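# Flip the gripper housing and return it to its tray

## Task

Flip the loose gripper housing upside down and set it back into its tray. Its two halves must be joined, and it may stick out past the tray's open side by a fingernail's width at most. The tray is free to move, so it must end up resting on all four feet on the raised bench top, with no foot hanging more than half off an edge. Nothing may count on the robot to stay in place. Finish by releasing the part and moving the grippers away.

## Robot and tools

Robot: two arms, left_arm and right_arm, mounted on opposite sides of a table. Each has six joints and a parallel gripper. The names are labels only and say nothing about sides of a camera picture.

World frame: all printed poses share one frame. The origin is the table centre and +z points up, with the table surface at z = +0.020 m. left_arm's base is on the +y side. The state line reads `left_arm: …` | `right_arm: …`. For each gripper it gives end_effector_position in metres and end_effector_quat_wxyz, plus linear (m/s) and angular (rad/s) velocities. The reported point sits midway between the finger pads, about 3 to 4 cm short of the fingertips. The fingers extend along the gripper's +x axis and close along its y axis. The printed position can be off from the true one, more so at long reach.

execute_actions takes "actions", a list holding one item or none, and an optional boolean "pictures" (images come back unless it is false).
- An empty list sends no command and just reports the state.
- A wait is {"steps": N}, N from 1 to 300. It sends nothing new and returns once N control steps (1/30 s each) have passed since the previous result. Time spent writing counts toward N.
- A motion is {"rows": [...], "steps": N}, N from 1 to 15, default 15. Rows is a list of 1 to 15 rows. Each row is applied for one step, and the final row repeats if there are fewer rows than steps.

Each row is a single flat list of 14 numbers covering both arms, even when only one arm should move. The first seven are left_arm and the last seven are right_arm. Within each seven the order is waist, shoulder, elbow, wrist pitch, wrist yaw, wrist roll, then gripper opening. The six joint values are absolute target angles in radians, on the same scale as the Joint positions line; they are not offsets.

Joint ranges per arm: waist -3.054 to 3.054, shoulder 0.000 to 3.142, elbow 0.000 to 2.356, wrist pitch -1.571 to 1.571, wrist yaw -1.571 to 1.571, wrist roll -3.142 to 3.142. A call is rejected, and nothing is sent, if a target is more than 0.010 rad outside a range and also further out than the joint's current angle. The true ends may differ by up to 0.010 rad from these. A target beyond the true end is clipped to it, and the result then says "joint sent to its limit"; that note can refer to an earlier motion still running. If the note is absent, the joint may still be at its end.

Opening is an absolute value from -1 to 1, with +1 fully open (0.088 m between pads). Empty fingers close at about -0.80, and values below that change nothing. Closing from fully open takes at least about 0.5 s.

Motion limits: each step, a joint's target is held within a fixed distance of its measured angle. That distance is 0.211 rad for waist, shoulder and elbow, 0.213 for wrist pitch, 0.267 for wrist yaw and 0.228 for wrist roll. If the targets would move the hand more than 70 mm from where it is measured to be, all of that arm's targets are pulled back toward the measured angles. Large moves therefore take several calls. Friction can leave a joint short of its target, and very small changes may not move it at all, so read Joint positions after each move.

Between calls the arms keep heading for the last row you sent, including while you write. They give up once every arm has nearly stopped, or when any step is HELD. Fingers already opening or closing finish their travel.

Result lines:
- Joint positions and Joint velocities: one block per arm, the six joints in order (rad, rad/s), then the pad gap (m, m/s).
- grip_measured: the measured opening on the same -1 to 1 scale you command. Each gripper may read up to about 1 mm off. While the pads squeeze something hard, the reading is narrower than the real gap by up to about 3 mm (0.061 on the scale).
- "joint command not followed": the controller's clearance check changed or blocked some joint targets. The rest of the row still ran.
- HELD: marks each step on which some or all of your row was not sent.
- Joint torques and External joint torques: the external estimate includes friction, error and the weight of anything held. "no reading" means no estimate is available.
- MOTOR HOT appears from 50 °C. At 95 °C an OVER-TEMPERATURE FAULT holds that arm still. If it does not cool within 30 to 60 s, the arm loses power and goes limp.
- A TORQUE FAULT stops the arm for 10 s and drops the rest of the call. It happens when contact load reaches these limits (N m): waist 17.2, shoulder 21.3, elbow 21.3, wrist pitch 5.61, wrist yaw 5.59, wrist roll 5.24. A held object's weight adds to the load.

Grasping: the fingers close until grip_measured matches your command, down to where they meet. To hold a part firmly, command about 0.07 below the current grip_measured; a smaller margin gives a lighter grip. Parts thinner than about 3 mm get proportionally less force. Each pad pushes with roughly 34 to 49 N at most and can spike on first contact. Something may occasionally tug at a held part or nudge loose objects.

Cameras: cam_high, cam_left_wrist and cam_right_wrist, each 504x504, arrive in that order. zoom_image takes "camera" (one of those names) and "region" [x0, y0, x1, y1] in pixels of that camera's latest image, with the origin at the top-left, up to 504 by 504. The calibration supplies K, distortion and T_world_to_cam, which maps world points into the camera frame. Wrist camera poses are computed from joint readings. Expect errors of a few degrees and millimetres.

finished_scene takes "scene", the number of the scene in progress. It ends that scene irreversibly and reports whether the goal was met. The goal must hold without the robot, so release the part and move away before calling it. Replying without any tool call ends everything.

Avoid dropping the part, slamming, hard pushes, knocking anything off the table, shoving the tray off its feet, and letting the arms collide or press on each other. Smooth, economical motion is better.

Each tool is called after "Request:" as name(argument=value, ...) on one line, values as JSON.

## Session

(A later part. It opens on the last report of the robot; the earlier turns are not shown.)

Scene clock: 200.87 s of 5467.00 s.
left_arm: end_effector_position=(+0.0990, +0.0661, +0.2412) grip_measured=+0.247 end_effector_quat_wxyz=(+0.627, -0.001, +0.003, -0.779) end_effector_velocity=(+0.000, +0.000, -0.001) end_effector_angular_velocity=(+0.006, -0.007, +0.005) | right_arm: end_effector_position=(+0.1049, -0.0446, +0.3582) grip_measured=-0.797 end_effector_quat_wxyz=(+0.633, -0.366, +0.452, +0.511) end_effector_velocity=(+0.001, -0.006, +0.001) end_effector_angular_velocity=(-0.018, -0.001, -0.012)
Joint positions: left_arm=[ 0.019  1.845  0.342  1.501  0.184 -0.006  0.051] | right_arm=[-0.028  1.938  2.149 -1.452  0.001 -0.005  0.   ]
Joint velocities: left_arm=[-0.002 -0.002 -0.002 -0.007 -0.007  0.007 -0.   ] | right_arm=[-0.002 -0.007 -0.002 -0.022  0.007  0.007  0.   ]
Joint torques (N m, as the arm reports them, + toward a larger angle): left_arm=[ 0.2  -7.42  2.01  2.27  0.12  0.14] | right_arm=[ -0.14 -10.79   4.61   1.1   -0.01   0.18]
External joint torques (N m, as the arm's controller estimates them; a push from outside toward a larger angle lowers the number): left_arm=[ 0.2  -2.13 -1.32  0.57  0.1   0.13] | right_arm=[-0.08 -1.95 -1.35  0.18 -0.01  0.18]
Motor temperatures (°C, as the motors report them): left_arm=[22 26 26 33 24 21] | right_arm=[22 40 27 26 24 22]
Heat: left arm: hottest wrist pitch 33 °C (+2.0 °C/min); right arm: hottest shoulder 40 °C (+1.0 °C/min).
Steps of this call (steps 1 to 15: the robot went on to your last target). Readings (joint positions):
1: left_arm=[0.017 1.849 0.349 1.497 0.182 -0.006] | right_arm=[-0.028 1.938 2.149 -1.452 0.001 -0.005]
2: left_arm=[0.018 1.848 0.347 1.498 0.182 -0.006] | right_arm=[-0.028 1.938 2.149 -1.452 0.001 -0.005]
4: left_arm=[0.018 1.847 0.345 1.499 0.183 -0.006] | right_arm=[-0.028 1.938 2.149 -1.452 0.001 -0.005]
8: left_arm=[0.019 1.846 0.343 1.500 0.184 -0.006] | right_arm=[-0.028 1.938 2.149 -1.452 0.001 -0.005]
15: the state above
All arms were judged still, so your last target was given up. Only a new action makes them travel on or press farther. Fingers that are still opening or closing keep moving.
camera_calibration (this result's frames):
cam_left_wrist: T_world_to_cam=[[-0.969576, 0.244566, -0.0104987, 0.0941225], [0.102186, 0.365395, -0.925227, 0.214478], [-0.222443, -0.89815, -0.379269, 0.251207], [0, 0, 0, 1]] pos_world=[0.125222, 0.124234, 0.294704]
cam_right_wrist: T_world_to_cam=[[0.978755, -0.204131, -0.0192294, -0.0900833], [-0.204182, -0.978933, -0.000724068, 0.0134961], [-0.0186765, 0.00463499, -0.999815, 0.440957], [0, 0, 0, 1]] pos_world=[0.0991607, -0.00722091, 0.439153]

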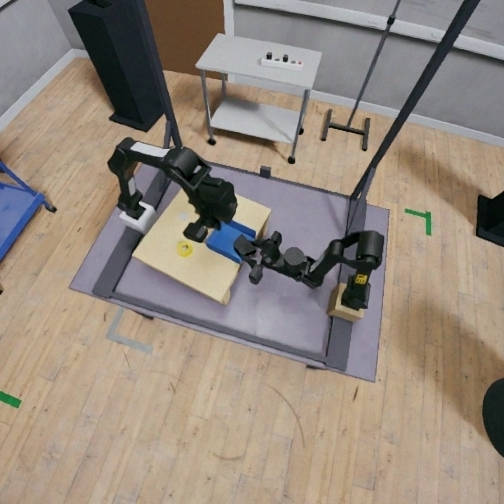

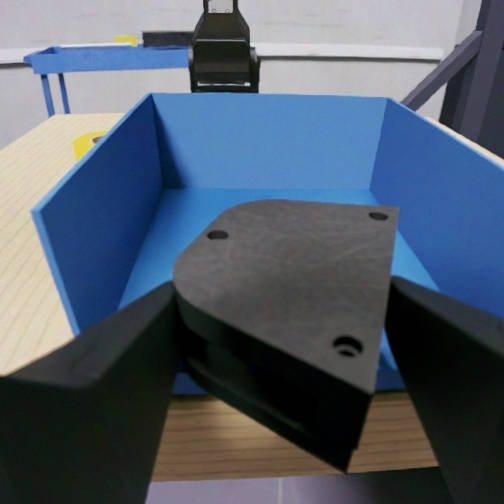

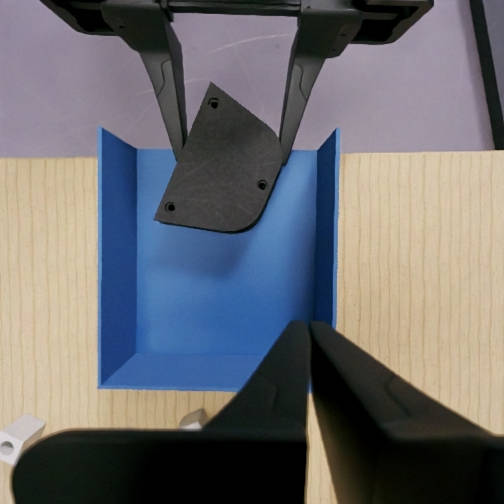

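Request:
execute_actions(actions=[{"rows":[[-0.005,1.85,0.352,1.497,0.125,0,0.17,-0.03,1.93,2.14,-1.45,0,0,-0.8],[-0.03,1.853,0.358,1.494,0.065,0,0.17,-0.03,1.93,2.14,-1.45,0,0,-0.8],[-0.03,1.853,0.358,1.494,0.065,0,0.17,-0.03,1.93,2.14,-1.45,0,0,-0.8],[-0.065,1.857,0.366,1.49,-0.015,0,0.17,-0.03,1.93,2.14,-1.45,0,0,-0.8],[-0.065,1.857,0.366,1.49,-0.015,0,0.17,-0.03,1.93,2.14,-1.45,0,0,-0.8],[-0.1,1.861,0.374,1.486,-0.095,0,0.17,-0.03,1.93,2.14,-1.45,0,0,-0.8],[-0.1,1.861,0.374,1.486,-0.095,0,0.17,-0.03,1.93,2.14,-1.45,0,0,-0.8],[-0.14,1.866,0.384,1.482,-0.185,0,0.17,-0.03,1.93,2.14,-1.45,0,0,-0.8],[-0.14,1.866,0.384,1.482,-0.185,0,0.17,-0.03,1.93,2.14,-1.45,0,0,-0.8],[-0.18,1.871,0.394,1.478,-0.28,0,0.17,-0.03,1.93,2.14,-1.45,0,0,-0.8],[-0.18,1.871,0.394,1.478,-0.28,0,0.17,-0.03,1.93,2.14,-1.45,0,0,-0.8],[-0.215,1.876,0.404,1.474,-0.36,0,0.17,-0.03,1.93,2.14,-1.45,0,0,-0.8],[-0.215,1.876,0.404,1.474,-0.36,0,0.17,-0.03,1.93,2.14,-1.45,0,0,-0.8],[-0.253,1.882,0.413,1.47,-0.447,0,0.17,-0.03,1.93,2.14,-1.45,0,0,-0.8]]}], pictures=false)

Request:
execute_actions(actions=[{"steps":20}])

Scene clock: 209.93 s of 5467.00 s.
left_arm: end_effector_position=(+0.0892, +0.0582, +0.2425) grip_measured=+0.247 end_effector_quat_wxyz=(+0.731, -0.003, +0.002, -0.683) end_effector_velocity=(-0.052, +0.005, -0.005) end_effector_angular_velocity=(+0.022, -0.011, +0.513) | right_arm: end_effector_position=(+0.1049, -0.0446, +0.3582) grip_measured=-0.797 end_effector_quat_wxyz=(+0.633, -0.366, +0.452, +0.511) end_effector_velocity=(+0.002, -0.002, +0.001) end_effector_angular_velocity=(-0.004, -0.009, +0.002)
Joint positions: left_arm=[-0.193  1.867  0.39   1.479 -0.312 -0.006  0.051] | right_arm=[-0.028  1.938  2.149 -1.452  0.001 -0.005  0.   ]
Joint velocities: left_arm=[-0.505  0.071  0.129 -0.081 -1.018  0.007 -0.   ] | right_arm=[-0.002 -0.002  0.002 -0.007  0.007 -0.007  0.   ]
Joint torques (N m, as the arm reports them, + toward a larger angle): left_arm=[-0.32 -5.72  3.11  1.8  -0.2   0.17] | right_arm=[ -0.19 -10.77   4.64   1.1   -0.03   0.18]
External joint torques (N m, as the arm's controller estimates them; a push from outside toward a larger angle lowers the number): left_arm=[-0.45 -0.11 -0.24  0.11 -0.14  0.16] | right_arm=[-0.18 -2.08 -1.25  0.18 -0.02  0.18]
Motor temperatures (°C, as the motors report them): left_arm=[22 26 26 33 24 21] | right_arm=[22 40 27 26 24 22]
Heat: left arm: hottest wrist pitch 33 °C (+2.0 °C/min); right arm: hottest shoulder 40 °C (+2.0 °C/min).
Steps of this call (steps 1 to 90: nothing new was sent; then 5.57 s passed at rest; steps 91 to 105: all 15 steps of this action). Readings (joint positions):
91: left_arm=[0.018 1.845 0.342 1.501 0.179 -0.006] | right_arm=[-0.028 1.938 2.149 -1.452 0.001 -0.005]
92: left_arm=[0.012 1.845 0.342 1.501 0.159 -0.006] | right_arm=[-0.028 1.938 2.149 -1.452 0.001 -0.005]
94: left_arm=[-0.008 1.845 0.343 1.499 0.109 -0.006] | right_arm=[-0.028 1.938 2.149 -1.452 0.001 -0.005]
98: left_arm=[-0.066 1.851 0.358 1.493 -0.024 -0.006] | right_arm=[-0.028 1.938 2.149 -1.452 0.001 -0.005]
105: the state above

Scene clock: 210.60 s of 5467.00 s.
left_arm: end_effector_position=(+0.0856, +0.0599, +0.2419) grip_measured=+0.247 end_effector_quat_wxyz=(+0.755, -0.002, +0.002, -0.655) end_effector_velocity=(+0.001, +0.001, -0.001) end_effector_angular_velocity=(+0.006, +0.005, +0.015) | right_arm: end_effector_position=(+0.1049, -0.0446, +0.3582) grip_measured=-0.797 end_effector_quat_wxyz=(+0.633, -0.366, +0.452, +0.511) end_effector_velocity=(-0.001, -0.002, -0.000) end_effector_angular_velocity=(-0.005, +0.011, -0.007)
Joint positions: left_arm=[-0.25   1.876  0.404  1.472 -0.442 -0.006  0.051] | right_arm=[-0.028  1.938  2.149 -1.452  0.001 -0.005  0.   ]
Joint velocities: left_arm=[-0.007 -0.002 -0.002 -0.007 -0.022 -0.007 -0.   ] | right_arm=[-0.002 -0.002 -0.002 -0.007 -0.007  0.007  0.   ]
Joint torques (N m, as the arm reports them, + toward a larger angle): left_arm=[-0.48 -5.52  3.32  1.74 -0.25  0.16] | right_arm=[ -0.15 -10.79   4.61   1.1   -0.01   0.2 ]
External joint torques (N m, as the arm's controller estimates them; a push from outside toward a larger angle lowers the number): left_arm=[-0.5   0.07 -0.11  0.09 -0.2   0.16] | right_arm=[-0.2  -2.18 -1.23  0.19  0.01  0.2 ]
Motor temperatures (°C, as the motors report them): left_arm=[22 26 26 33 24 21] | right_arm=[22 40 27 26 24 22]
Heat: left arm: hottest wrist pitch 33 °C (+2.0 °C/min); right arm: hottest shoulder 40 °C (+2.0 °C/min).
Steps of this call (steps 1 to 20: the robot went on to your last target). Readings (joint positions):
1: left_arm=[-0.208 1.870 0.394 1.477 -0.341 -0.006] | right_arm=[-0.028 1.938 2.149 -1.452 0.001 -0.005]
2: left_arm=[-0.219 1.871 0.397 1.476 -0.364 -0.006] | right_arm=[-0.028 1.938 2.149 -1.452 0.001 -0.005]
4: left_arm=[-0.233 1.873 0.400 1.474 -0.396 -0.006] | right_arm=[-0.028 1.938 2.149 -1.452 0.001 -0.005]
8: left_arm=[-0.244 1.875 0.403 1.473 -0.426 -0.006] | right_arm=[-0.028 1.938 2.149 -1.452 0.001 -0.005]
20: the state above
camera_calibration (this result's frames):
cam_left_wrist: T_world_to_cam=[[-0.993937, -0.109396, -0.0110016, 0.106034], [-0.0311025, 0.375734, -0.926206, 0.229822], [0.105457, -0.920248, -0.376858, 0.215646], [0, 0, 0, 1]] pos_world=[0.0897976, 0.123696, 0.295296]
cam_right_wrist: T_world_to_cam=[[0.978755, -0.204131, -0.0192294, -0.0900833], [-0.204182, -0.978933, -0.000724068, 0.0134961], [-0.0186765, 0.00463499, -0.999815, 0.440957], [0, 0, 0, 1]] pos_world=[0.0991607, -0.00722091, 0.439153]

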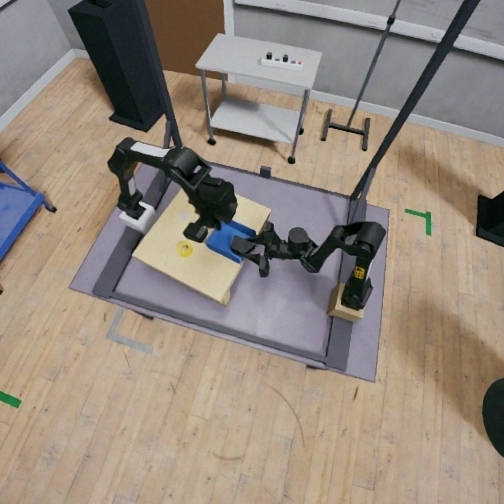

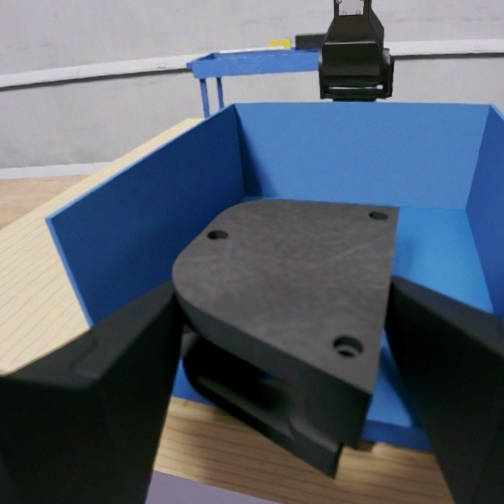

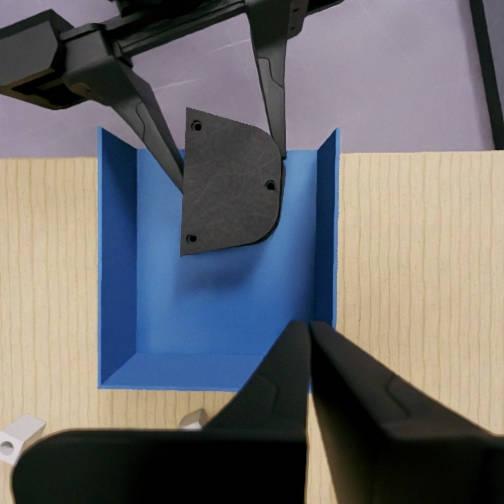

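Request:
execute_actions(actions=[{"rows":[[-0.253,1.882,0.413,1.47,-0.447,0,0.5,-0.03,1.93,2.14,-1.45,0,0,-0.8]],"steps":8}], pictures=false)

Request:
execute_actions(actions=[{"rows":[[-0.215,1.882,0.41,1.474,-0.36,0,0.5,-0.03,1.93,2.14,-1.45,0,0,-0.8],[-0.215,1.882,0.41,1.474,-0.36,0,0.5,-0.03,1.93,2.14,-1.45,0,0,-0.8],[-0.18,1.882,0.405,1.478,-0.28,0,0.5,-0.03,1.93,2.14,-1.45,0,0,-0.8],[-0.18,1.882,0.405,1.478,-0.28,0,0.5,-0.03,1.93,2.14,-1.45,0,0,-0.8],[-0.14,1.885,0.4,1.482,-0.185,0,0.5,-0.03,1.93,2.14,-1.45,0,0,-0.8],[-0.14,1.885,0.4,1.482,-0.185,0,0.5,-0.03,1.93,2.14,-1.45,0,0,-0.8],[-0.1,1.888,0.395,1.488,-0.095,0,0.5,-0.03,1.93,2.14,-1.45,0,0,-0.8],[-0.1,1.888,0.395,1.488,-0.095,0,0.5,-0.03,1.93,2.14,-1.45,0,0,-0.8],[-0.065,1.89,0.39,1.494,-0.01,0,0.5,-0.03,1.93,2.14,-1.45,0,0,-0.8],[-0.065,1.89,0.39,1.494,-0.01,0,0.5,-0.03,1.93,2.14,-1.45,0,0,-0.8],[-0.03,1.893,0.385,1.5,0.075,0,0.5,-0.03,1.93,2.14,-1.45,0,0,-0.8],[-0.03,1.893,0.385,1.5,0.075,0,0.5,-0.03,1.93,2.14,-1.45,0,0,-0.8],[0.02,1.896,0.38,1.508,0.19,0,0.5,-0.03,1.93,2.14,-1.45,0,0,-0.8]]}], pictures=false)

Request:
execute_actions(actions=[{"steps":20}])

Scene clock: 221.43 s of 5467.00 s.
left_arm: end_effector_position=(+0.0857, +0.0599, +0.2419) grip_measured=+0.454 end_effector_quat_wxyz=(+0.756, -0.002, +0.002, -0.655) end_effector_velocity=(+0.000, +0.001, +0.002) end_effector_angular_velocity=(-0.010, +0.024, +0.005) | right_arm: end_effector_position=(+0.1049, -0.0446, +0.3582) grip_measured=-0.797 end_effector_quat_wxyz=(+0.633, -0.366, +0.452, +0.511) end_effector_velocity=(+0.002, -0.002, -0.002) end_effector_angular_velocity=(-0.014, -0.006, +0.002)
Joint positions: left_arm=[-0.25   1.876  0.405  1.472 -0.443 -0.006  0.061] | right_arm=[-0.028  1.938  2.149 -1.452  0.001 -0.005  0.   ]
Joint velocities: left_arm=[-0.002 -0.002 -0.002  0.007 -0.007 -0.022  0.017] | right_arm=[-0.002  0.002 -0.002 -0.007  0.007 -0.007  0.   ]
Joint torques (N m, as the arm reports them, + toward a larger angle): left_arm=[-0.54 -5.55  3.03  1.75 -0.19  0.16] | right_arm=[ -0.13 -10.82   4.62   1.11  -0.02   0.19]
External joint torques (N m, as the arm's controller estimates them; a push from outside toward a larger angle lowers the number): left_arm=[-0.57  0.1  -0.44  0.08 -0.14  0.16] | right_arm=[-0.11 -2.17 -1.26  0.19 -0.01  0.19]
Motor temperatures (°C, as the motors report them): left_arm=[22 26 26 33 24 21] | right_arm=[22 41 27 26 24 22]
Heat: left arm: hottest wrist pitch 33 °C (+1.0 °C/min); right arm: hottest shoulder 41 °C (+4.0 °C/min).
Steps of this call (steps 1 to 15: the robot went on to your last target; steps 16 to 90: nothing new was sent; then 7.57 s passed at rest; steps 91 to 98: all 8 steps of this action). Readings (joint positions):
91: left_arm=[-0.250 1.876 0.404 1.472 -0.442 -0.006] | right_arm=[-0.028 1.938 2.149 -1.452 0.001 -0.005]
92: left_arm=[-0.250 1.876 0.404 1.472 -0.443 -0.006] | right_arm=[-0.028 1.938 2.149 -1.452 0.001 -0.005]
94: left_arm=[-0.250 1.876 0.404 1.472 -0.443 -0.006] | right_arm=[-0.028 1.938 2.149 -1.452 0.001 -0.005]
98: the state above

Scene clock: 221.93 s of 5467.00 s.
left_arm: end_effector_position=(+0.0958, +0.0525, +0.2395) grip_measured=+0.497 end_effector_quat_wxyz=(+0.651, -0.003, +0.002, -0.759) end_effector_velocity=(+0.053, +0.014, -0.019) end_effector_angular_velocity=(+0.042, +0.002, -0.405) | right_arm: end_effector_position=(+0.1049, -0.0446, +0.3582) grip_measured=-0.797 end_effector_quat_wxyz=(+0.633, -0.366, +0.452, +0.511) end_effector_velocity=(+0.001, -0.003, -0.002) end_effector_angular_velocity=(-0.012, +0.002, +0.016)
Joint positions: left_arm=[-0.031  1.887  0.392  1.496  0.07  -0.006  0.063] | right_arm=[-0.028  1.938  2.149 -1.452  0.001 -0.005  0.   ]
Joint velocities: left_arm=[ 0.452  0.032 -0.061  0.051  0.857 -0.007  0.   ] | right_arm=[-0.007 -0.002 -0.007 -0.007 -0.007 -0.022  0.   ]
Joint torques (N m, as the arm reports them, + toward a larger angle): left_arm=[-0.34 -5.74  1.62  2.25  0.22  0.16] | right_arm=[ -0.12 -10.83   4.68   1.1   -0.01   0.2 ]
External joint torques (N m, as the arm's controller estimates them; a push from outside toward a larger angle lowers the number): left_arm=[ 0.01 -0.05 -1.83  0.51  0.14  0.15] | right_arm=[-0.08 -2.22 -1.16  0.19 -0.01  0.19]
Motor temperatures (°C, as the motors report them): left_arm=[22 26 26 33 24 21] | right_arm=[22 41 27 26 24 22]
Heat: left arm: hottest wrist pitch 33 °C (+1.0 °C/min); right arm: hottest shoulder 41 °C (+4.0 °C/min).
Steps of this call (steps 1 to 15: all 15 steps of this action). Readings (joint positions):
1: left_arm=[-0.248 1.876 0.405 1.472 -0.434 -0.006] | right_arm=[-0.028 1.938 2.149 -1.452 0.001 -0.005]
2: left_arm=[-0.243 1.876 0.405 1.472 -0.418 -0.006] | right_arm=[-0.028 1.938 2.149 -1.452 0.001 -0.005]
4: left_arm=[-0.222 1.876 0.405 1.472 -0.367 -0.006] | right_arm=[-0.028 1.938 2.149 -1.452 0.001 -0.005]
8: left_arm=[-0.158 1.879 0.405 1.478 -0.221 -0.006] | right_arm=[-0.028 1.938 2.149 -1.452 0.001 -0.005]
15: the state above

Scene clock: 222.60 s of 5467.00 s.
left_arm: end_effector_position=(+0.0977, +0.0551, +0.2383) grip_measured=+0.498 end_effector_quat_wxyz=(+0.626, -0.002, +0.002, -0.780) end_effector_velocity=(+0.004, +0.001, -0.003) end_effector_angular_velocity=(+0.011, -0.008, +0.024) | right_arm: end_effector_position=(+0.1049, -0.0446, +0.3582) grip_measured=-0.797 end_effector_quat_wxyz=(+0.633, -0.366, +0.452, +0.511) end_effector_velocity=(-0.003, -0.002, -0.000) end_effector_angular_velocity=(-0.005, +0.011, -0.002)
Joint positions: left_arm=[ 0.017  1.89   0.386  1.504  0.185 -0.006  0.063] | right_arm=[-0.028  1.938  2.149 -1.452  0.001 -0.005  0.   ]
Joint velocities: left_arm=[ 0.002 -0.002 -0.007 -0.007 -0.022  0.007 -0.   ] | right_arm=[ 0.002 -0.002 -0.002 -0.007 -0.007  0.007  0.   ]
Joint torques (N m, as the arm reports them, + toward a larger angle): left_arm=[ 0.27 -5.51  1.76  2.26  0.14  0.15] | right_arm=[ -0.18 -10.81   4.65   1.11  -0.02   0.19]
External joint torques (N m, as the arm's controller estimates them; a push from outside toward a larger angle lowers the number): left_arm=[ 0.24  0.1  -1.56  0.55  0.13  0.14] | right_arm=[-0.24 -2.19 -1.17  0.21  0.    0.19]
Motor temperatures (°C, as the motors report them): left_arm=[22 26 26 33 24 21] | right_arm=[22 41 27 26 24 22]
Heat: left arm: hottest wrist pitch 33 °C (+1.0 °C/min); right arm: hottest shoulder 41 °C (+4.1 °C/min).
Steps of this call (steps 1 to 20: the robot went on to your last target). Readings (joint positions):
1: left_arm=[-0.017 1.888 0.390 1.498 0.096 -0.006] | right_arm=[-0.028 1.938 2.149 -1.452 0.001 -0.005]
2: left_arm=[-0.008 1.889 0.389 1.499 0.117 -0.006] | right_arm=[-0.028 1.938 2.149 -1.452 0.001 -0.005]
4: left_arm=[0.003 1.889 0.387 1.502 0.145 -0.006] | right_arm=[-0.028 1.938 2.149 -1.452 0.001 -0.005]
8: left_arm=[0.012 1.890 0.387 1.504 0.172 -0.006] | right_arm=[-0.028 1.938 2.149 -1.452 0.001 -0.005]
20: the state above
camera_calibration (this result's frames):
cam_left_wrist: T_world_to_cam=[[-0.968732, 0.24786, -0.011151, 0.0953747], [0.103341, 0.362218, -0.926347, 0.216312], [-0.225566, -0.898534, -0.376506, 0.239664], [0, 0, 0, 1]] pos_world=[0.124099, 0.113355, 0.291679]
cam_right_wrist: T_world_to_cam=[[0.978755, -0.204131, -0.0192294, -0.0900833], [-0.204182, -0.978933, -0.000724068, 0.0134961], [-0.0186765, 0.00463499, -0.999815, 0.440957], [0, 0, 0, 1]] pos_world=[0.0991607, -0.00722091, 0.439153]

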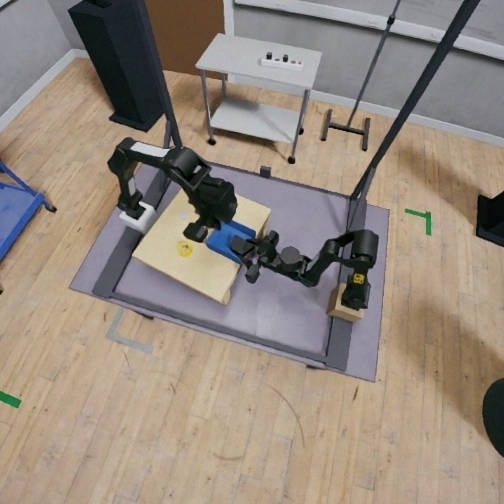

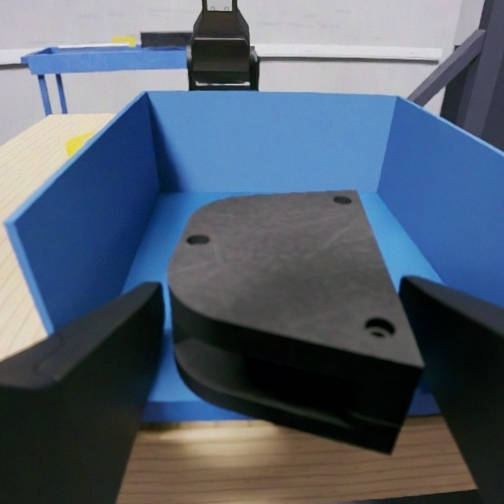

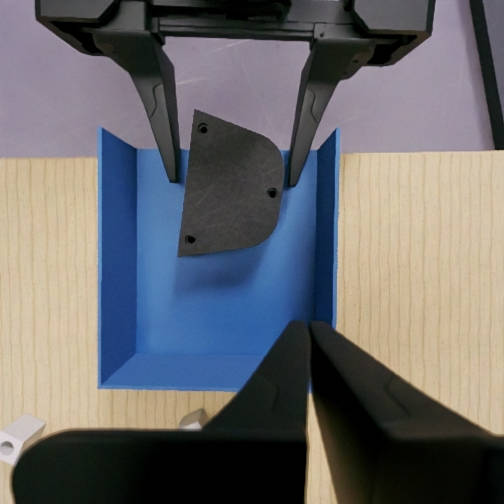

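Reseated. Advance with a bit more yaw, and close.

Request:
execute_actions(actions=[{"rows":[[0.017,1.907,0.415,1.495,0.2,0,0.5,-0.03,1.93,2.14,-1.45,0,0,-0.8],[0.017,1.907,0.415,1.495,0.2,0,0.5,-0.03,1.93,2.14,-1.45,0,0,-0.8],[0.014,1.92,0.44,1.482,0.21,0,0.5,-0.03,1.93,2.14,-1.45,0,0,-0.8],[0.014,1.92,0.44,1.482,0.21,0,0.5,-0.03,1.93,2.14,-1.45,0,0,-0.8],[0.011,1.933,0.462,1.47,0.22,0,0.5,-0.03,1.93,2.14,-1.45,0,0,-0.8],[0.011,1.933,0.462,1.47,0.22,0,0.5,-0.03,1.93,2.14,-1.45,0,0,-0.8],[0.008,1.945,0.483,1.46,0.23,0,0.5,-0.03,1.93,2.14,-1.45,0,0,-0.8]]}], pictures=false)

Request:
execute_actions(actions=[{"rows":[[0.008,1.945,0.483,1.46,0.23,0,0.1,-0.03,1.93,2.14,-1.45,0,0,-0.8]]}])

Scene clock: 228.30 s of 5467.00 s.
left_arm: end_effector_position=(+0.0901, +0.0356, +0.2405) grip_measured=+0.498 end_effector_quat_wxyz=(+0.610, -0.005, -0.002, -0.793) end_effector_velocity=(-0.007, -0.006, +0.000) end_effector_angular_velocity=(-0.003, -0.022, -0.029) | right_arm: end_effector_position=(+0.1049, -0.0446, +0.3582) grip_measured=-0.797 end_effector_quat_wxyz=(+0.633, -0.366, +0.452, +0.511) end_effector_velocity=(-0.002, +0.001, +0.001) end_effector_angular_velocity=(+0.009, +0.008, -0.002)
Joint positions: left_arm=[ 0.013  1.931  0.472  1.469  0.222 -0.004  0.063] | right_arm=[-0.028  1.938  2.149 -1.452  0.001 -0.005  0.   ]
Joint velocities: left_arm=[-0.007  0.012  0.032 -0.022  0.022  0.022 -0.   ] | right_arm=[ 0.002 -0.002 -0.002  0.007 -0.007  0.007  0.   ]
Joint torques (N m, as the arm reports them, + toward a larger angle): left_arm=[-0.81 -5.29  3.16  1.37  0.2   0.13] | right_arm=[ -0.11 -10.83   4.64   1.1   -0.02   0.19]
External joint torques (N m, as the arm's controller estimates them; a push from outside toward a larger angle lowers the number): left_arm=[-0.77  0.75 -0.33 -0.32  0.17  0.12] | right_arm=[-0.17 -2.25 -1.2   0.17  0.    0.19]
Motor temperatures (°C, as the motors report them): left_arm=[22 26 26 33 24 21] | right_arm=[22 41 27 26 24 22]
Heat: left arm: hottest wrist pitch 33 °C (+1.0 °C/min); right arm: hottest shoulder 41 °C (+4.0 °C/min).
Steps of this call (steps 1 to 15: the robot went on to your last target; steps 16 to 90: nothing new was sent; then 2.20 s passed at rest; steps 91 to 105: all 15 steps of this action). Readings (joint positions):
91: left_arm=[0.017 1.891 0.387 1.504 0.187 -0.006] | right_arm=[-0.028 1.938 2.149 -1.452 0.001 -0.005]
92: left_arm=[0.017 1.893 0.389 1.504 0.190 -0.006] | right_arm=[-0.028 1.938 2.149 -1.452 0.001 -0.005]
94: left_arm=[0.017 1.901 0.402 1.497 0.196 -0.006] | right_arm=[-0.028 1.938 2.149 -1.452 0.001 -0.005]
98: left_arm=[0.016 1.919 0.444 1.481 0.211 -0.005] | right_arm=[-0.028 1.938 2.149 -1.452 0.001 -0.005]
105: the state above

Scene clock: 228.80 s of 5467.00 s.
left_arm: end_effector_position=(+0.0899, +0.0343, +0.2408) grip_measured=+0.235 end_effector_quat_wxyz=(+0.609, -0.005, -0.003, -0.793) end_effector_velocity=(+0.000, +0.000, +0.001) end_effector_angular_velocity=(+0.001, -0.007, +0.005) | right_arm: end_effector_position=(+0.1049, -0.0446, +0.3582) grip_measured=-0.797 end_effector_quat_wxyz=(+0.633, -0.366, +0.452, +0.511) end_effector_velocity=(-0.001, -0.002, -0.000) end_effector_angular_velocity=(-0.006, +0.006, +0.007)
Joint positions: left_arm=[ 0.013  1.933  0.478  1.467  0.223 -0.004  0.051] | right_arm=[-0.028  1.938  2.149 -1.452  0.001 -0.005  0.   ]
Joint velocities: left_arm=[-0.002 -0.007 -0.002 -0.007 -0.007  0.007  0.   ] | right_arm=[-0.002 -0.002 -0.002 -0.007 -0.007 -0.007  0.   ]
Joint torques (N m, as the arm reports them, + toward a larger angle): left_arm=[-0.54 -5.47  3.07  1.38  0.24  0.12] | right_arm=[ -0.17 -10.82   4.65   1.08  -0.02   0.18]
External joint torques (N m, as the arm's controller estimates them; a push from outside toward a larger angle lowers the number): left_arm=[-0.55  0.67 -0.5  -0.33  0.22  0.11] | right_arm=[-0.17 -2.17 -1.2   0.18 -0.01  0.18]
Motor temperatures (°C, as the motors report them): left_arm=[22 26 26 33 24 21] | right_arm=[22 41 27 26 24 22]
Heat: left arm: hottest wrist pitch 33 °C (+1.0 °C/min); right arm: hottest shoulder 41 °C (+4.1 °C/min).
Steps of this call (steps 1 to 15: all 15 steps of this action). Readings (joint positions):
1: left_arm=[0.013 1.931 0.473 1.469 0.222 -0.004] | right_arm=[-0.028 1.938 2.149 -1.452 0.001 -0.005]
2: left_arm=[0.013 1.932 0.475 1.468 0.222 -0.004] | right_arm=[-0.028 1.938 2.149 -1.452 0.001 -0.005]
4: left_arm=[0.013 1.933 0.477 1.467 0.222 -0.004] | right_arm=[-0.028 1.938 2.149 -1.452 0.001 -0.005]
8: left_arm=[0.013 1.933 0.478 1.467 0.223 -0.004] | right_arm=[-0.028 1.938 2.149 -1.452 0.001 -0.005]
15: the state above
camera_calibration (this result's frames):
cam_left_wrist: T_world_to_cam=[[-0.95768, 0.287377, -0.0162361, 0.091886], [0.119851, 0.346846, -0.930233, 0.22697], [-0.261696, -0.892811, -0.36661, 0.220792], [0, 0, 0, 1]] pos_world=[0.118575, 0.0919956, 0.293571]
cam_right_wrist: T_world_to_cam=[[0.978755, -0.204131, -0.0192294, -0.0900833], [-0.204182, -0.978933, -0.000724068, 0.0134961], [-0.0186765, 0.00463499, -0.999815, 0.440957], [0, 0, 0, 1]] pos_world=[0.0991607, -0.00722091, 0.439153]

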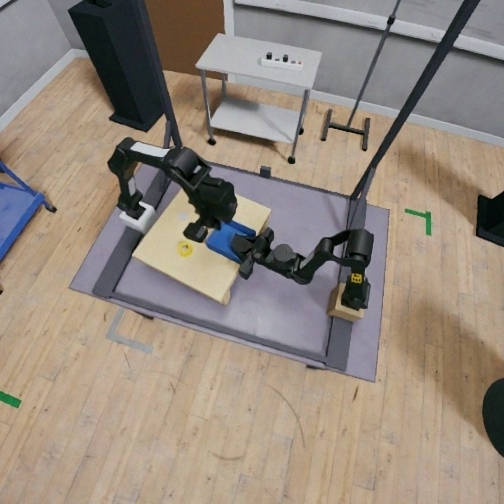

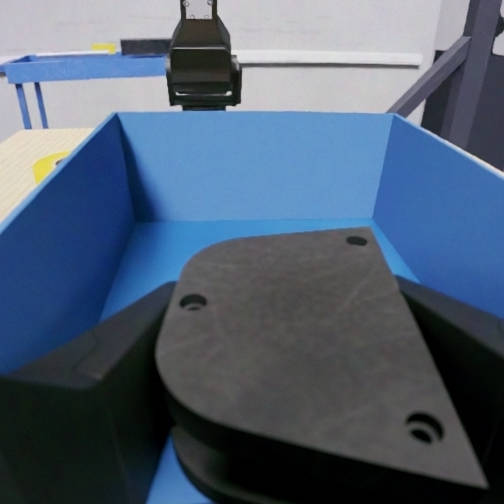

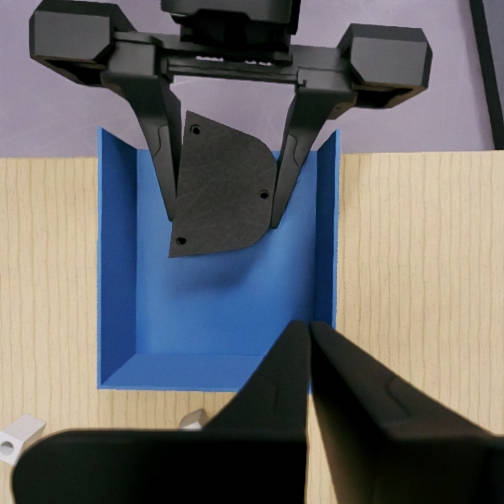

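Request:
execute_actions(actions=[{"rows":[[0.012,1.91,0.485,1.44,0.225,0,0.1,-0.03,1.93,2.14,-1.45,0,0,-0.8],[0.012,1.9,0.485,1.43,0.225,0,0.1,-0.03,1.93,2.14,-1.45,0,0,-0.8],[0.012,1.89,0.485,1.42,0.225,0,0.1,-0.03,1.93,2.14,-1.45,0,0,-0.8],[0.012,1.875,0.485,1.405,0.225,0,0.1,-0.03,1.93,2.14,-1.45,0,0,-0.8]]}], pictures=false)

Request:
execute_actions(actions=[{"rows":[[0.02,1.845,0.43,1.42,0.235,0,0.1,-0.03,1.93,2.14,-1.45,0,0,-0.8],[0.02,1.845,0.43,1.42,0.235,0,0.1,-0.03,1.93,2.14,-1.45,0,0,-0.8],[0.03,1.81,0.375,1.437,0.245,0,0.1,-0.03,1.93,2.14,-1.45,0,0,-0.8],[0.03,1.81,0.375,1.437,0.245,0,0.1,-0.03,1.93,2.14,-1.45,0,0,-0.8],[0.042,1.77,0.32,1.452,0.257,0,0.1,-0.03,1.93,2.14,-1.45,0,0,-0.8],[0.042,1.77,0.32,1.452,0.257,0,0.1,-0.03,1.93,2.14,-1.45,0,0,-0.8],[0.055,1.725,0.265,1.464,0.27,0,0.1,-0.03,1.93,2.14,-1.45,0,0,-0.8],[0.055,1.725,0.265,1.464,0.27,0,0.1,-0.03,1.93,2.14,-1.45,0,0,-0.8],[0.068,1.68,0.21,1.474,0.282,0,0.1,-0.03,1.93,2.14,-1.45,0,0,-0.8],[0.068,1.68,0.21,1.474,0.282,0,0.1,-0.03,1.93,2.14,-1.45,0,0,-0.8],[0.08,1.63,0.155,1.482,0.29,0,0.1,-0.03,1.93,2.14,-1.45,0,0,-0.8]]}], pictures=false)

Request:
execute_actions(actions=[{"steps":15}])

Scene clock: 239.47 s of 5467.00 s.
left_arm: end_effector_position=(+0.0899, +0.0346, +0.2466) grip_measured=+0.235 end_effector_quat_wxyz=(+0.609, -0.001, +0.002, -0.793) end_effector_velocity=(+0.002, +0.000, +0.002) end_effector_angular_velocity=(-0.001, +0.007, +0.020) | right_arm: end_effector_position=(+0.1049, -0.0446, +0.3582) grip_measured=-0.797 end_effector_quat_wxyz=(+0.633, -0.366, +0.452, +0.511) end_effector_velocity=(-0.003, -0.002, -0.000) end_effector_angular_velocity=(-0.003, +0.020, +0.012)
Joint positions: left_arm=[ 0.013  1.888  0.479  1.408  0.223 -0.004  0.051] | right_arm=[-0.028  1.938  2.149 -1.452  0.001 -0.005  0.   ]
Joint velocities: left_arm=[-0.002 -0.012 -0.002 -0.007 -0.022 -0.007 -0.   ] | right_arm=[-0.002 -0.002 -0.002 -0.007 -0.022 -0.007  0.   ]
Joint torques (N m, as the arm reports them, + toward a larger angle): left_arm=[-0.12 -8.23  3.13  1.82  0.07  0.09] | right_arm=[ -0.13 -10.82   4.62   1.09  -0.01   0.2 ]
External joint torques (N m, as the arm's controller estimates them; a push from outside toward a larger angle lowers the number): left_arm=[-0.16 -2.17 -0.67  0.1   0.06  0.08] | right_arm=[-0.09 -2.17 -1.25  0.17  0.    0.19]
Motor temperatures (°C, as the motors report them): left_arm=[22 26 26 32 24 21] | right_arm=[22 42 27 27 24 22]
Heat: left arm: hottest wrist pitch 32 °C (-1.0 °C/min); right arm: hottest shoulder 42 °C (+4.1 °C/min).
Steps of this call (steps 1 to 15: the robot went on to your last target; steps 16 to 90: nothing new was sent; then 7.17 s passed at rest; steps 91 to 105: all 15 steps of this action). Readings (joint positions):
91: left_arm=[0.013 1.933 0.478 1.465 0.223 -0.004] | right_arm=[-0.028 1.938 2.149 -1.452 0.001 -0.005]
92: left_arm=[0.013 1.929 0.479 1.459 0.223 -0.004] | right_arm=[-0.028 1.938 2.149 -1.452 0.001 -0.005]
94: left_arm=[0.013 1.917 0.479 1.440 0.223 -0.004] | right_arm=[-0.028 1.938 2.149 -1.452 0.001 -0.005]
98: left_arm=[0.013 1.897 0.479 1.417 0.223 -0.004] | right_arm=[-0.028 1.938 2.149 -1.452 0.001 -0.005]
105: the state above

Scene clock: 239.97 s of 5467.00 s.
left_arm: end_effector_position=(+0.1039, +0.1066, +0.2522) grip_measured=+0.235 end_effector_quat_wxyz=(+0.610, -0.000, +0.002, -0.793) end_effector_velocity=(+0.012, +0.075, -0.001) end_effector_angular_velocity=(+0.018, +0.022, +0.020) | right_arm: end_effector_position=(+0.1049, -0.0446, +0.3582) grip_measured=-0.797 end_effector_quat_wxyz=(+0.633, -0.366, +0.452, +0.511) end_effector_velocity=(-0.000, -0.002, -0.000) end_effector_angular_velocity=(-0.008, -0.003, -0.007)
Joint positions: left_arm=[ 0.07   1.667  0.194  1.47   0.279 -0.004  0.051] | right_arm=[-0.028  1.938  2.149 -1.452  0.001 -0.005  0.   ]
Joint velocities: left_arm=[ 0.056 -0.242 -0.291  0.037  0.037 -0.022 -0.   ] | right_arm=[ 0.002 -0.002 -0.002 -0.007  0.007  0.007  0.   ]
Joint torques (N m, as the arm reports them, + toward a larger angle): left_arm=[ 0.02 -5.36  2.28  2.31  0.13  0.11] | right_arm=[ -0.15 -10.83   4.64   1.09  -0.01   0.19]
External joint torques (N m, as the arm's controller estimates them; a push from outside toward a larger angle lowers the number): left_arm=[ 0.04 -1.28 -1.55  0.61  0.11  0.1 ] | right_arm=[-0.22 -2.18 -1.23  0.17  0.    0.19]
Motor temperatures (°C, as the motors report them): left_arm=[22 26 26 32 24 21] | right_arm=[22 42 27 27 24 22]
Heat: left arm: hottest wrist pitch 32 °C (-1.0 °C/min); right arm: hottest shoulder 42 °C (+4.0 °C/min).
Steps of this call (steps 1 to 15: all 15 steps of this action). Readings (joint positions):
1: left_arm=[0.013 1.885 0.476 1.408 0.223 -0.004] | right_arm=[-0.028 1.938 2.149 -1.452 0.001 -0.005]
2: left_arm=[0.013 1.879 0.470 1.408 0.224 -0.004] | right_arm=[-0.028 1.938 2.149 -1.452 0.001 -0.005]
4: left_arm=[0.017 1.858 0.440 1.417 0.231 -0.004] | right_arm=[-0.028 1.938 2.149 -1.452 0.001 -0.005]
8: left_arm=[0.036 1.793 0.348 1.440 0.249 -0.004] | right_arm=[-0.028 1.938 2.149 -1.452 0.001 -0.005]
15: the state above

Scene clock: 240.47 s of 5467.00 s.
left_arm: end_effector_position=(+0.1050, +0.1150, +0.2530) grip_measured=+0.235 end_effector_quat_wxyz=(+0.610, -0.001, +0.002, -0.793) end_effector_velocity=(+0.002, +0.001, +0.000) end_effector_angular_velocity=(+0.004, +0.007, +0.020) | right_arm: end_effector_position=(+0.1049, -0.0446, +0.3582) grip_measured=-0.797 end_effector_quat_wxyz=(+0.633, -0.366, +0.452, +0.511) end_effector_velocity=(+0.002, +0.000, +0.001) end_effector_angular_velocity=(+0.009, +0.008, -0.012)
Joint positions: left_arm=[ 0.077  1.639  0.161  1.477  0.285 -0.004  0.051] | right_arm=[-0.028  1.938  2.149 -1.452  0.001 -0.005  0.   ]
Joint velocities: left_arm=[-0.002 -0.012 -0.007 -0.007 -0.022 -0.007 -0.   ] | right_arm=[-0.007 -0.002 -0.002  0.007 -0.007  0.007  0.   ]
Joint torques (N m, as the arm reports them, + toward a larger angle): left_arm=[ 0.23 -5.43  2.08  2.29  0.14  0.1 ] | right_arm=[ -0.12 -10.8    4.64   1.09   0.     0.19]
External joint torques (N m, as the arm's controller estimates them; a push from outside toward a larger angle lowers the number): left_arm=[ 0.23 -1.48 -1.36  0.59  0.11  0.09] | right_arm=[-0.03 -2.15 -1.25  0.16  0.01  0.19]
Motor temperatures (°C, as the motors report them): left_arm=[22 26 26 32 24 21] | right_arm=[22 42 27 27 24 22]
Heat: left arm: hottest wrist pitch 32 °C (-1.0 °C/min); right arm: hottest shoulder 42 °C (+4.1 °C/min).
Steps of this call (steps 1 to 15: the robot went on to your last target). Readings (joint positions):
1: left_arm=[0.071 1.660 0.186 1.472 0.281 -0.004] | right_arm=[-0.028 1.938 2.149 -1.452 0.001 -0.005]
2: left_arm=[0.073 1.655 0.180 1.473 0.282 -0.004] | right_arm=[-0.028 1.938 2.149 -1.452 0.001 -0.005]
4: left_arm=[0.074 1.648 0.172 1.475 0.284 -0.004] | right_arm=[-0.028 1.938 2.149 -1.452 0.001 -0.005]
8: left_arm=[0.076 1.642 0.165 1.477 0.285 -0.004] | right_arm=[-0.028 1.938 2.149 -1.452 0.001 -0.005]
15: the state above
camera_calibration (this result's frames):
cam_left_wrist: T_world_to_cam=[[-0.957893, 0.286821, -0.0132483, 0.0827056], [0.119975, 0.357906, -0.926018, 0.206075], [-0.26086, -0.888615, -0.377247, 0.303426], [0, 0, 0, 1]] pos_world=[0.133651, 0.172152, 0.306392]
cam_right_wrist: T_world_to_cam=[[0.978755, -0.204131, -0.0192294, -0.0900833], [-0.204182, -0.978933, -0.000724068, 0.0134961], [-0.0186765, 0.00463499, -0.999815, 0.440957], [0, 0, 0, 1]] pos_world=[0.0991607, -0.00722091, 0.439153]

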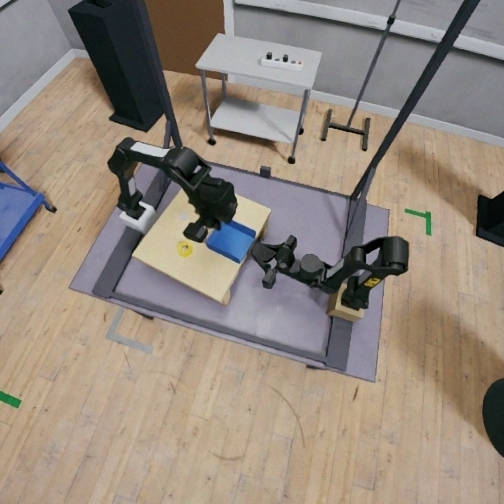

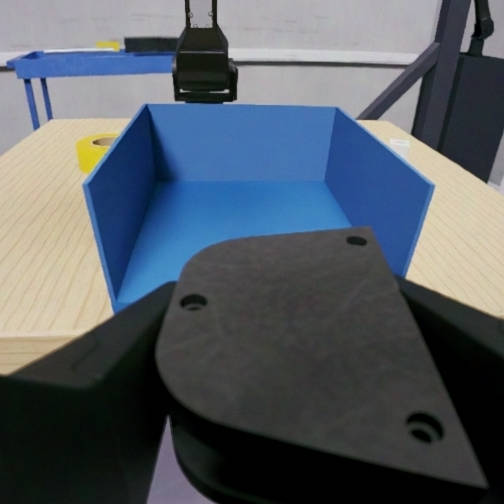

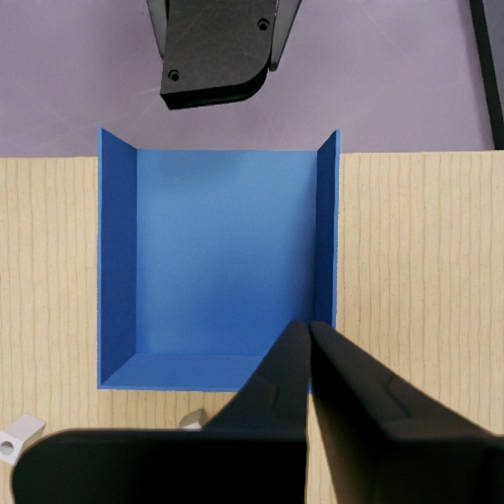

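Request:
execute_actions(actions=[{"rows":[[0.085,1.63,0.155,1.482,0.27,3.14,0.1,-0.03,1.93,2.14,-1.45,0,0,-0.8]]}], pictures=false)

Request:
execute_actions(actions=[{"steps":70}], pictures=false)

Request:
execute_actions(actions=[{"rows":[[0.07,1.675,0.22,1.46,0.255,3.14,0.1,-0.03,1.93,2.14,-1.45,0,0,-0.8],[0.07,1.675,0.22,1.46,0.255,3.14,0.1,-0.03,1.93,2.14,-1.45,0,0,-0.8],[0.057,1.712,0.275,1.44,0.24,3.14,0.1,-0.03,1.93,2.14,-1.45,0,0,-0.8],[0.057,1.712,0.275,1.44,0.24,3.14,0.1,-0.03,1.93,2.14,-1.45,0,0,-0.8],[0.044,1.748,0.33,1.42,0.227,3.14,0.1,-0.03,1.93,2.14,-1.45,0,0,-0.8],[0.044,1.748,0.33,1.42,0.227,3.14,0.1,-0.03,1.93,2.14,-1.45,0,0,-0.8],[0.032,1.783,0.385,1.4,0.214,3.14,0.1,-0.03,1.93,2.14,-1.45,0,0,-0.8],[0.032,1.783,0.385,1.4,0.214,3.14,0.1,-0.03,1.93,2.14,-1.45,0,0,-0.8],[0.02,1.817,0.44,1.378,0.202,3.14,0.1,-0.03,1.93,2.14,-1.45,0,0,-0.8],[0.02,1.817,0.44,1.378,0.202,3.14,0.1,-0.03,1.93,2.14,-1.45,0,0,-0.8],[0.008,1.85,0.495,1.355,0.19,3.14,0.1,-0.03,1.93,2.14,-1.45,0,0,-0.8]]}], pictures=false)

Request:
execute_actions(actions=[{"steps":15}])

Scene clock: 252.03 s of 5467.00 s.
left_arm: end_effector_position=(+0.1084, +0.1147, +0.2529) grip_measured=+0.235 end_effector_quat_wxyz=(+0.578, +0.212, -0.271, -0.739) end_effector_velocity=(+0.002, +0.000, -0.002) end_effector_angular_velocity=(-0.329, -1.358, +0.009) | right_arm: end_effector_position=(+0.1049, -0.0446, +0.3582) grip_measured=-0.797 end_effector_quat_wxyz=(+0.633, -0.366, +0.452, +0.511) end_effector_velocity=(-0.000, -0.001, -0.002) end_effector_angular_velocity=(-0.012, +0.002, +0.021)
Joint positions: left_arm=[0.082 1.638 0.16  1.478 0.274 0.703 0.051] | right_arm=[-0.028  1.938  2.149 -1.452  0.001 -0.005  0.   ]
Joint velocities: left_arm=[ 0.002 -0.002 -0.002 -0.007 -0.007  1.399 -0.   ] | right_arm=[-0.002  0.002 -0.002 -0.007 -0.007 -0.022  0.   ]
Joint torques (N m, as the arm reports them, + toward a larger angle): left_arm=[ 0.39 -5.64  1.88  2.26 -0.16  0.15] | right_arm=[ -0.13 -10.77   4.57   1.1   -0.03   0.19]
External joint torques (N m, as the arm's controller estimates them; a push from outside toward a larger angle lowers the number): left_arm=[ 0.37 -1.7  -1.57  0.57 -0.18  0.18] | right_arm=[-0.13 -2.2  -1.26  0.19 -0.02  0.18]
Motor temperatures (°C, as the motors report them): left_arm=[22 26 26 33 24 21] | right_arm=[22 42 27 27 24 22]
Heat: left arm: hottest wrist pitch 33 °C (+0.0 °C/min); right arm: hottest shoulder 42 °C (+3.0 °C/min).
Steps of this call (steps 1 to 15: the robot went on to your last target; steps 16 to 90: nothing new was sent; then 8.07 s passed at rest; steps 91 to 105: all 15 steps of this action). Readings (joint positions):
91: left_arm=[0.078 1.638 0.160 1.477 0.286 0.028] | right_arm=[-0.028 1.938 2.149 -1.452 0.001 -0.005]
92: left_arm=[0.079 1.638 0.160 1.477 0.285 0.079] | right_arm=[-0.028 1.938 2.149 -1.452 0.001 -0.005]
94: left_arm=[0.080 1.638 0.160 1.478 0.282 0.175] | right_arm=[-0.028 1.938 2.149 -1.452 0.001 -0.005]
98: left_arm=[0.082 1.638 0.160 1.478 0.277 0.367] | right_arm=[-0.028 1.938 2.149 -1.452 0.001 -0.005]
105: the state above

Scene clock: 254.37 s of 5467.00 s.
left_arm: end_effector_position=(+0.1086, +0.1146, +0.2529) grip_measured=+0.235 end_effector_quat_wxyz=(+0.003, +0.616, -0.787, -0.004) end_effector_velocity=(+0.002, +0.000, +0.000) end_effector_angular_velocity=(+0.004, +0.007, +0.010) | right_arm: end_effector_position=(+0.1049, -0.0446, +0.3582) grip_measured=-0.797 end_effector_quat_wxyz=(+0.633, -0.366, +0.452, +0.511) end_effector_velocity=(+0.001, -0.005, -0.001) end_effector_angular_velocity=(-0.024, -0.009, +0.016)
Joint positions: left_arm=[0.083 1.638 0.16  1.478 0.274 3.132 0.051] | right_arm=[-0.028  1.938  2.149 -1.452  0.001 -0.005  0.   ]
Joint velocities: left_arm=[ 0.002 -0.007 -0.002 -0.007 -0.007 -0.007 -0.   ] | right_arm=[-0.002 -0.002 -0.002 -0.022  0.007 -0.022  0.   ]
Joint torques (N m, as the arm reports them, + toward a larger angle): left_arm=[ 0.2  -5.56  1.95  2.28 -0.15  0.16] | right_arm=[ -0.12 -10.81   4.58   1.11  -0.02   0.2 ]
External joint torques (N m, as the arm's controller estimates them; a push from outside toward a larger angle lowers the number): left_arm=[ 0.18 -1.57 -1.52  0.57 -0.18  0.17] | right_arm=[-0.11 -2.12 -1.28  0.21 -0.01  0.19]
Motor temperatures (°C, as the motors report them): left_arm=[22 26 26 33 24 21] | right_arm=[22 42 27 27 24 22]
Heat: left arm: hottest wrist pitch 33 °C (+0.0 °C/min); right arm: hottest shoulder 42 °C (+3.1 °C/min).
Steps of this call (steps 1 to 70: the robot went on to your last target). Readings (joint positions):
1: left_arm=[0.082 1.638 0.160 1.478 0.274 0.751] | right_arm=[-0.028 1.938 2.149 -1.452 0.001 -0.005]
2: left_arm=[0.082 1.638 0.160 1.478 0.274 0.799] | right_arm=[-0.028 1.938 2.149 -1.452 0.001 -0.005]
4: left_arm=[0.082 1.638 0.160 1.478 0.274 0.896] | right_arm=[-0.028 1.938 2.149 -1.452 0.001 -0.005]
8: left_arm=[0.082 1.638 0.160 1.478 0.274 1.088] | right_arm=[-0.028 1.938 2.149 -1.452 0.001 -0.005]
70: the state above

Scene clock: 254.87 s of 5467.00 s.
left_arm: end_effector_position=(+0.0952, +0.0411, +0.2556) grip_measured=+0.235 end_effector_quat_wxyz=(+0.003, +0.619, -0.785, -0.003) end_effector_velocity=(-0.022, -0.070, +0.010) end_effector_angular_velocity=(-0.033, -0.006, -0.005) | right_arm: end_effector_position=(+0.1049, -0.0446, +0.3582) grip_measured=-0.797 end_effector_quat_wxyz=(+0.633, -0.366, +0.452, +0.511) end_effector_velocity=(-0.003, -0.001, +0.001) end_effector_angular_velocity=(+0.001, +0.014, +0.025)
Joint positions: left_arm=[0.018 1.823 0.453 1.371 0.202 3.133 0.051] | right_arm=[-0.028  1.938  2.149 -1.452  0.001 -0.005  0.   ]
Joint velocities: left_arm=[-0.071  0.164  0.291 -0.095 -0.066  0.007 -0.   ] | right_arm=[-0.002 -0.002  0.002 -0.007 -0.022 -0.022  0.   ]
Joint torques (N m, as the arm reports them, + toward a larger angle): left_arm=[-0.17 -5.94  3.39  1.77 -0.12  0.15] | right_arm=[ -0.14 -10.8    4.64   1.1   -0.02   0.2 ]
External joint torques (N m, as the arm's controller estimates them; a push from outside toward a larger angle lowers the number): left_arm=[-0.25 -0.17 -0.2   0.12 -0.14  0.15] | right_arm=[-0.15 -2.08 -1.28  0.17  0.    0.2 ]
Motor temperatures (°C, as the motors report them): left_arm=[22 26 26 33 24 21] | right_arm=[22 42 27 27 24 22]
Heat: left arm: hottest wrist pitch 33 °C (+0.0 °C/min); right arm: hottest shoulder 42 °C (+3.0 °C/min).
Steps of this call (steps 1 to 15: all 15 steps of this action). Readings (joint positions):
1: left_arm=[0.082 1.641 0.164 1.478 0.272 3.133] | right_arm=[-0.028 1.938 2.149 -1.452 0.001 -0.005]
2: left_arm=[0.081 1.645 0.170 1.475 0.269 3.133] | right_arm=[-0.028 1.938 2.149 -1.452 0.001 -0.005]
4: left_arm=[0.074 1.667 0.201 1.461 0.260 3.133] | right_arm=[-0.028 1.938 2.149 -1.452 0.001 -0.005]
8: left_arm=[0.053 1.728 0.297 1.429 0.237 3.133] | right_arm=[-0.028 1.938 2.149 -1.452 0.001 -0.005]
15: the state above

Scene clock: 255.37 s of 5467.00 s.
left_arm: end_effector_position=(+0.0931, +0.0336, +0.2543) grip_measured=+0.235 end_effector_quat_wxyz=(+0.001, +0.620, -0.785, -0.005) end_effector_velocity=(+0.000, +0.000, -0.003) end_effector_angular_velocity=(+0.017, +0.021, +0.015) | right_arm: end_effector_position=(+0.1049, -0.0446, +0.3582) grip_measured=-0.797 end_effector_quat_wxyz=(+0.633, -0.366, +0.452, +0.511) end_effector_velocity=(-0.001, -0.002, -0.000) end_effector_angular_velocity=(-0.006, +0.006, +0.007)
Joint positions: left_arm=[0.011 1.844 0.484 1.356 0.194 3.133 0.051] | right_arm=[-0.028  1.938  2.149 -1.452  0.001 -0.005  0.   ]
Joint velocities: left_arm=[-0.007  0.002 -0.002 -0.007 -0.022 -0.022 -0.   ] | right_arm=[-0.002 -0.002 -0.002 -0.007 -0.007 -0.007  0.   ]
Joint torques (N m, as the arm reports them, + toward a larger angle): left_arm=[-0.22 -5.97  3.75  1.86 -0.1   0.16] | right_arm=[ -0.17 -10.85   4.6    1.09  -0.01   0.18]
External joint torques (N m, as the arm's controller estimates them; a push from outside toward a larger angle lowers the number): left_arm=[-0.2  -0.01 -0.24  0.17 -0.12  0.17] | right_arm=[-0.17 -2.09 -1.32  0.17  0.    0.18]
Motor temperatures (°C, as the motors report them): left_arm=[22 26 26 33 24 21] | right_arm=[22 43 27 27 24 22]
Heat: left arm: hottest wrist pitch 33 °C (+0.0 °C/min); right arm: hottest shoulder 43 °C (+4.0 °C/min).
Steps of this call (steps 1 to 15: the robot went on to your last target). Readings (joint positions):
1: left_arm=[0.016 1.828 0.461 1.368 0.201 3.133] | right_arm=[-0.028 1.938 2.149 -1.452 0.001 -0.005]
2: left_arm=[0.015 1.831 0.467 1.365 0.199 3.133] | right_arm=[-0.028 1.938 2.149 -1.452 0.001 -0.005]
4: left_arm=[0.013 1.837 0.474 1.361 0.197 3.133] | right_arm=[-0.028 1.938 2.149 -1.452 0.001 -0.005]
8: left_arm=[0.012 1.843 0.481 1.358 0.195 3.133] | right_arm=[-0.028 1.938 2.149 -1.452 0.001 -0.005]
15: the state above
camera_calibration (this result's frames):
cam_left_wrist: T_world_to_cam=[[0.979496, -0.201305, 0.00801589, -0.0747059], [0.0679091, 0.367365, 0.927595, -0.228975], [-0.189674, -0.908031, 0.373502, 0.0315342], [0, 0, 0, 1]] pos_world=[0.0947048, 0.0977127, 0.201217]
cam_right_wrist: T_world_to_cam=[[0.978755, -0.204131, -0.0192294, -0.0900833], [-0.204182, -0.978933, -0.000724068, 0.0134961], [-0.0186765, 0.00463499, -0.999815, 0.440957], [0, 0, 0, 1]] pos_world=[0.0991607, -0.00722091, 0.439153]

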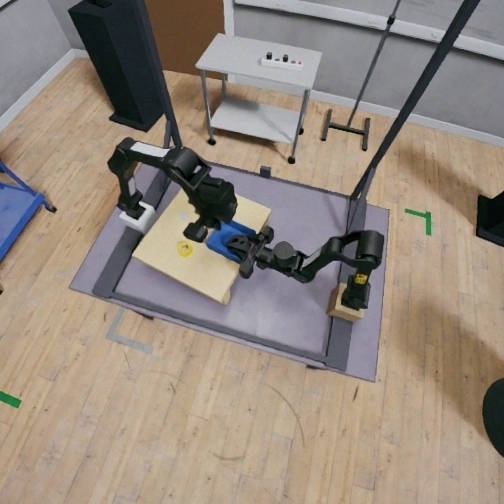

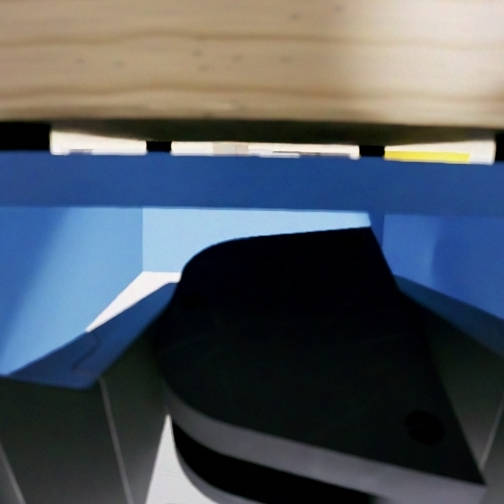

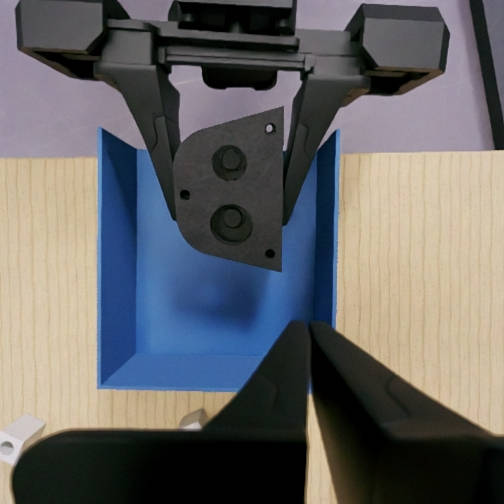

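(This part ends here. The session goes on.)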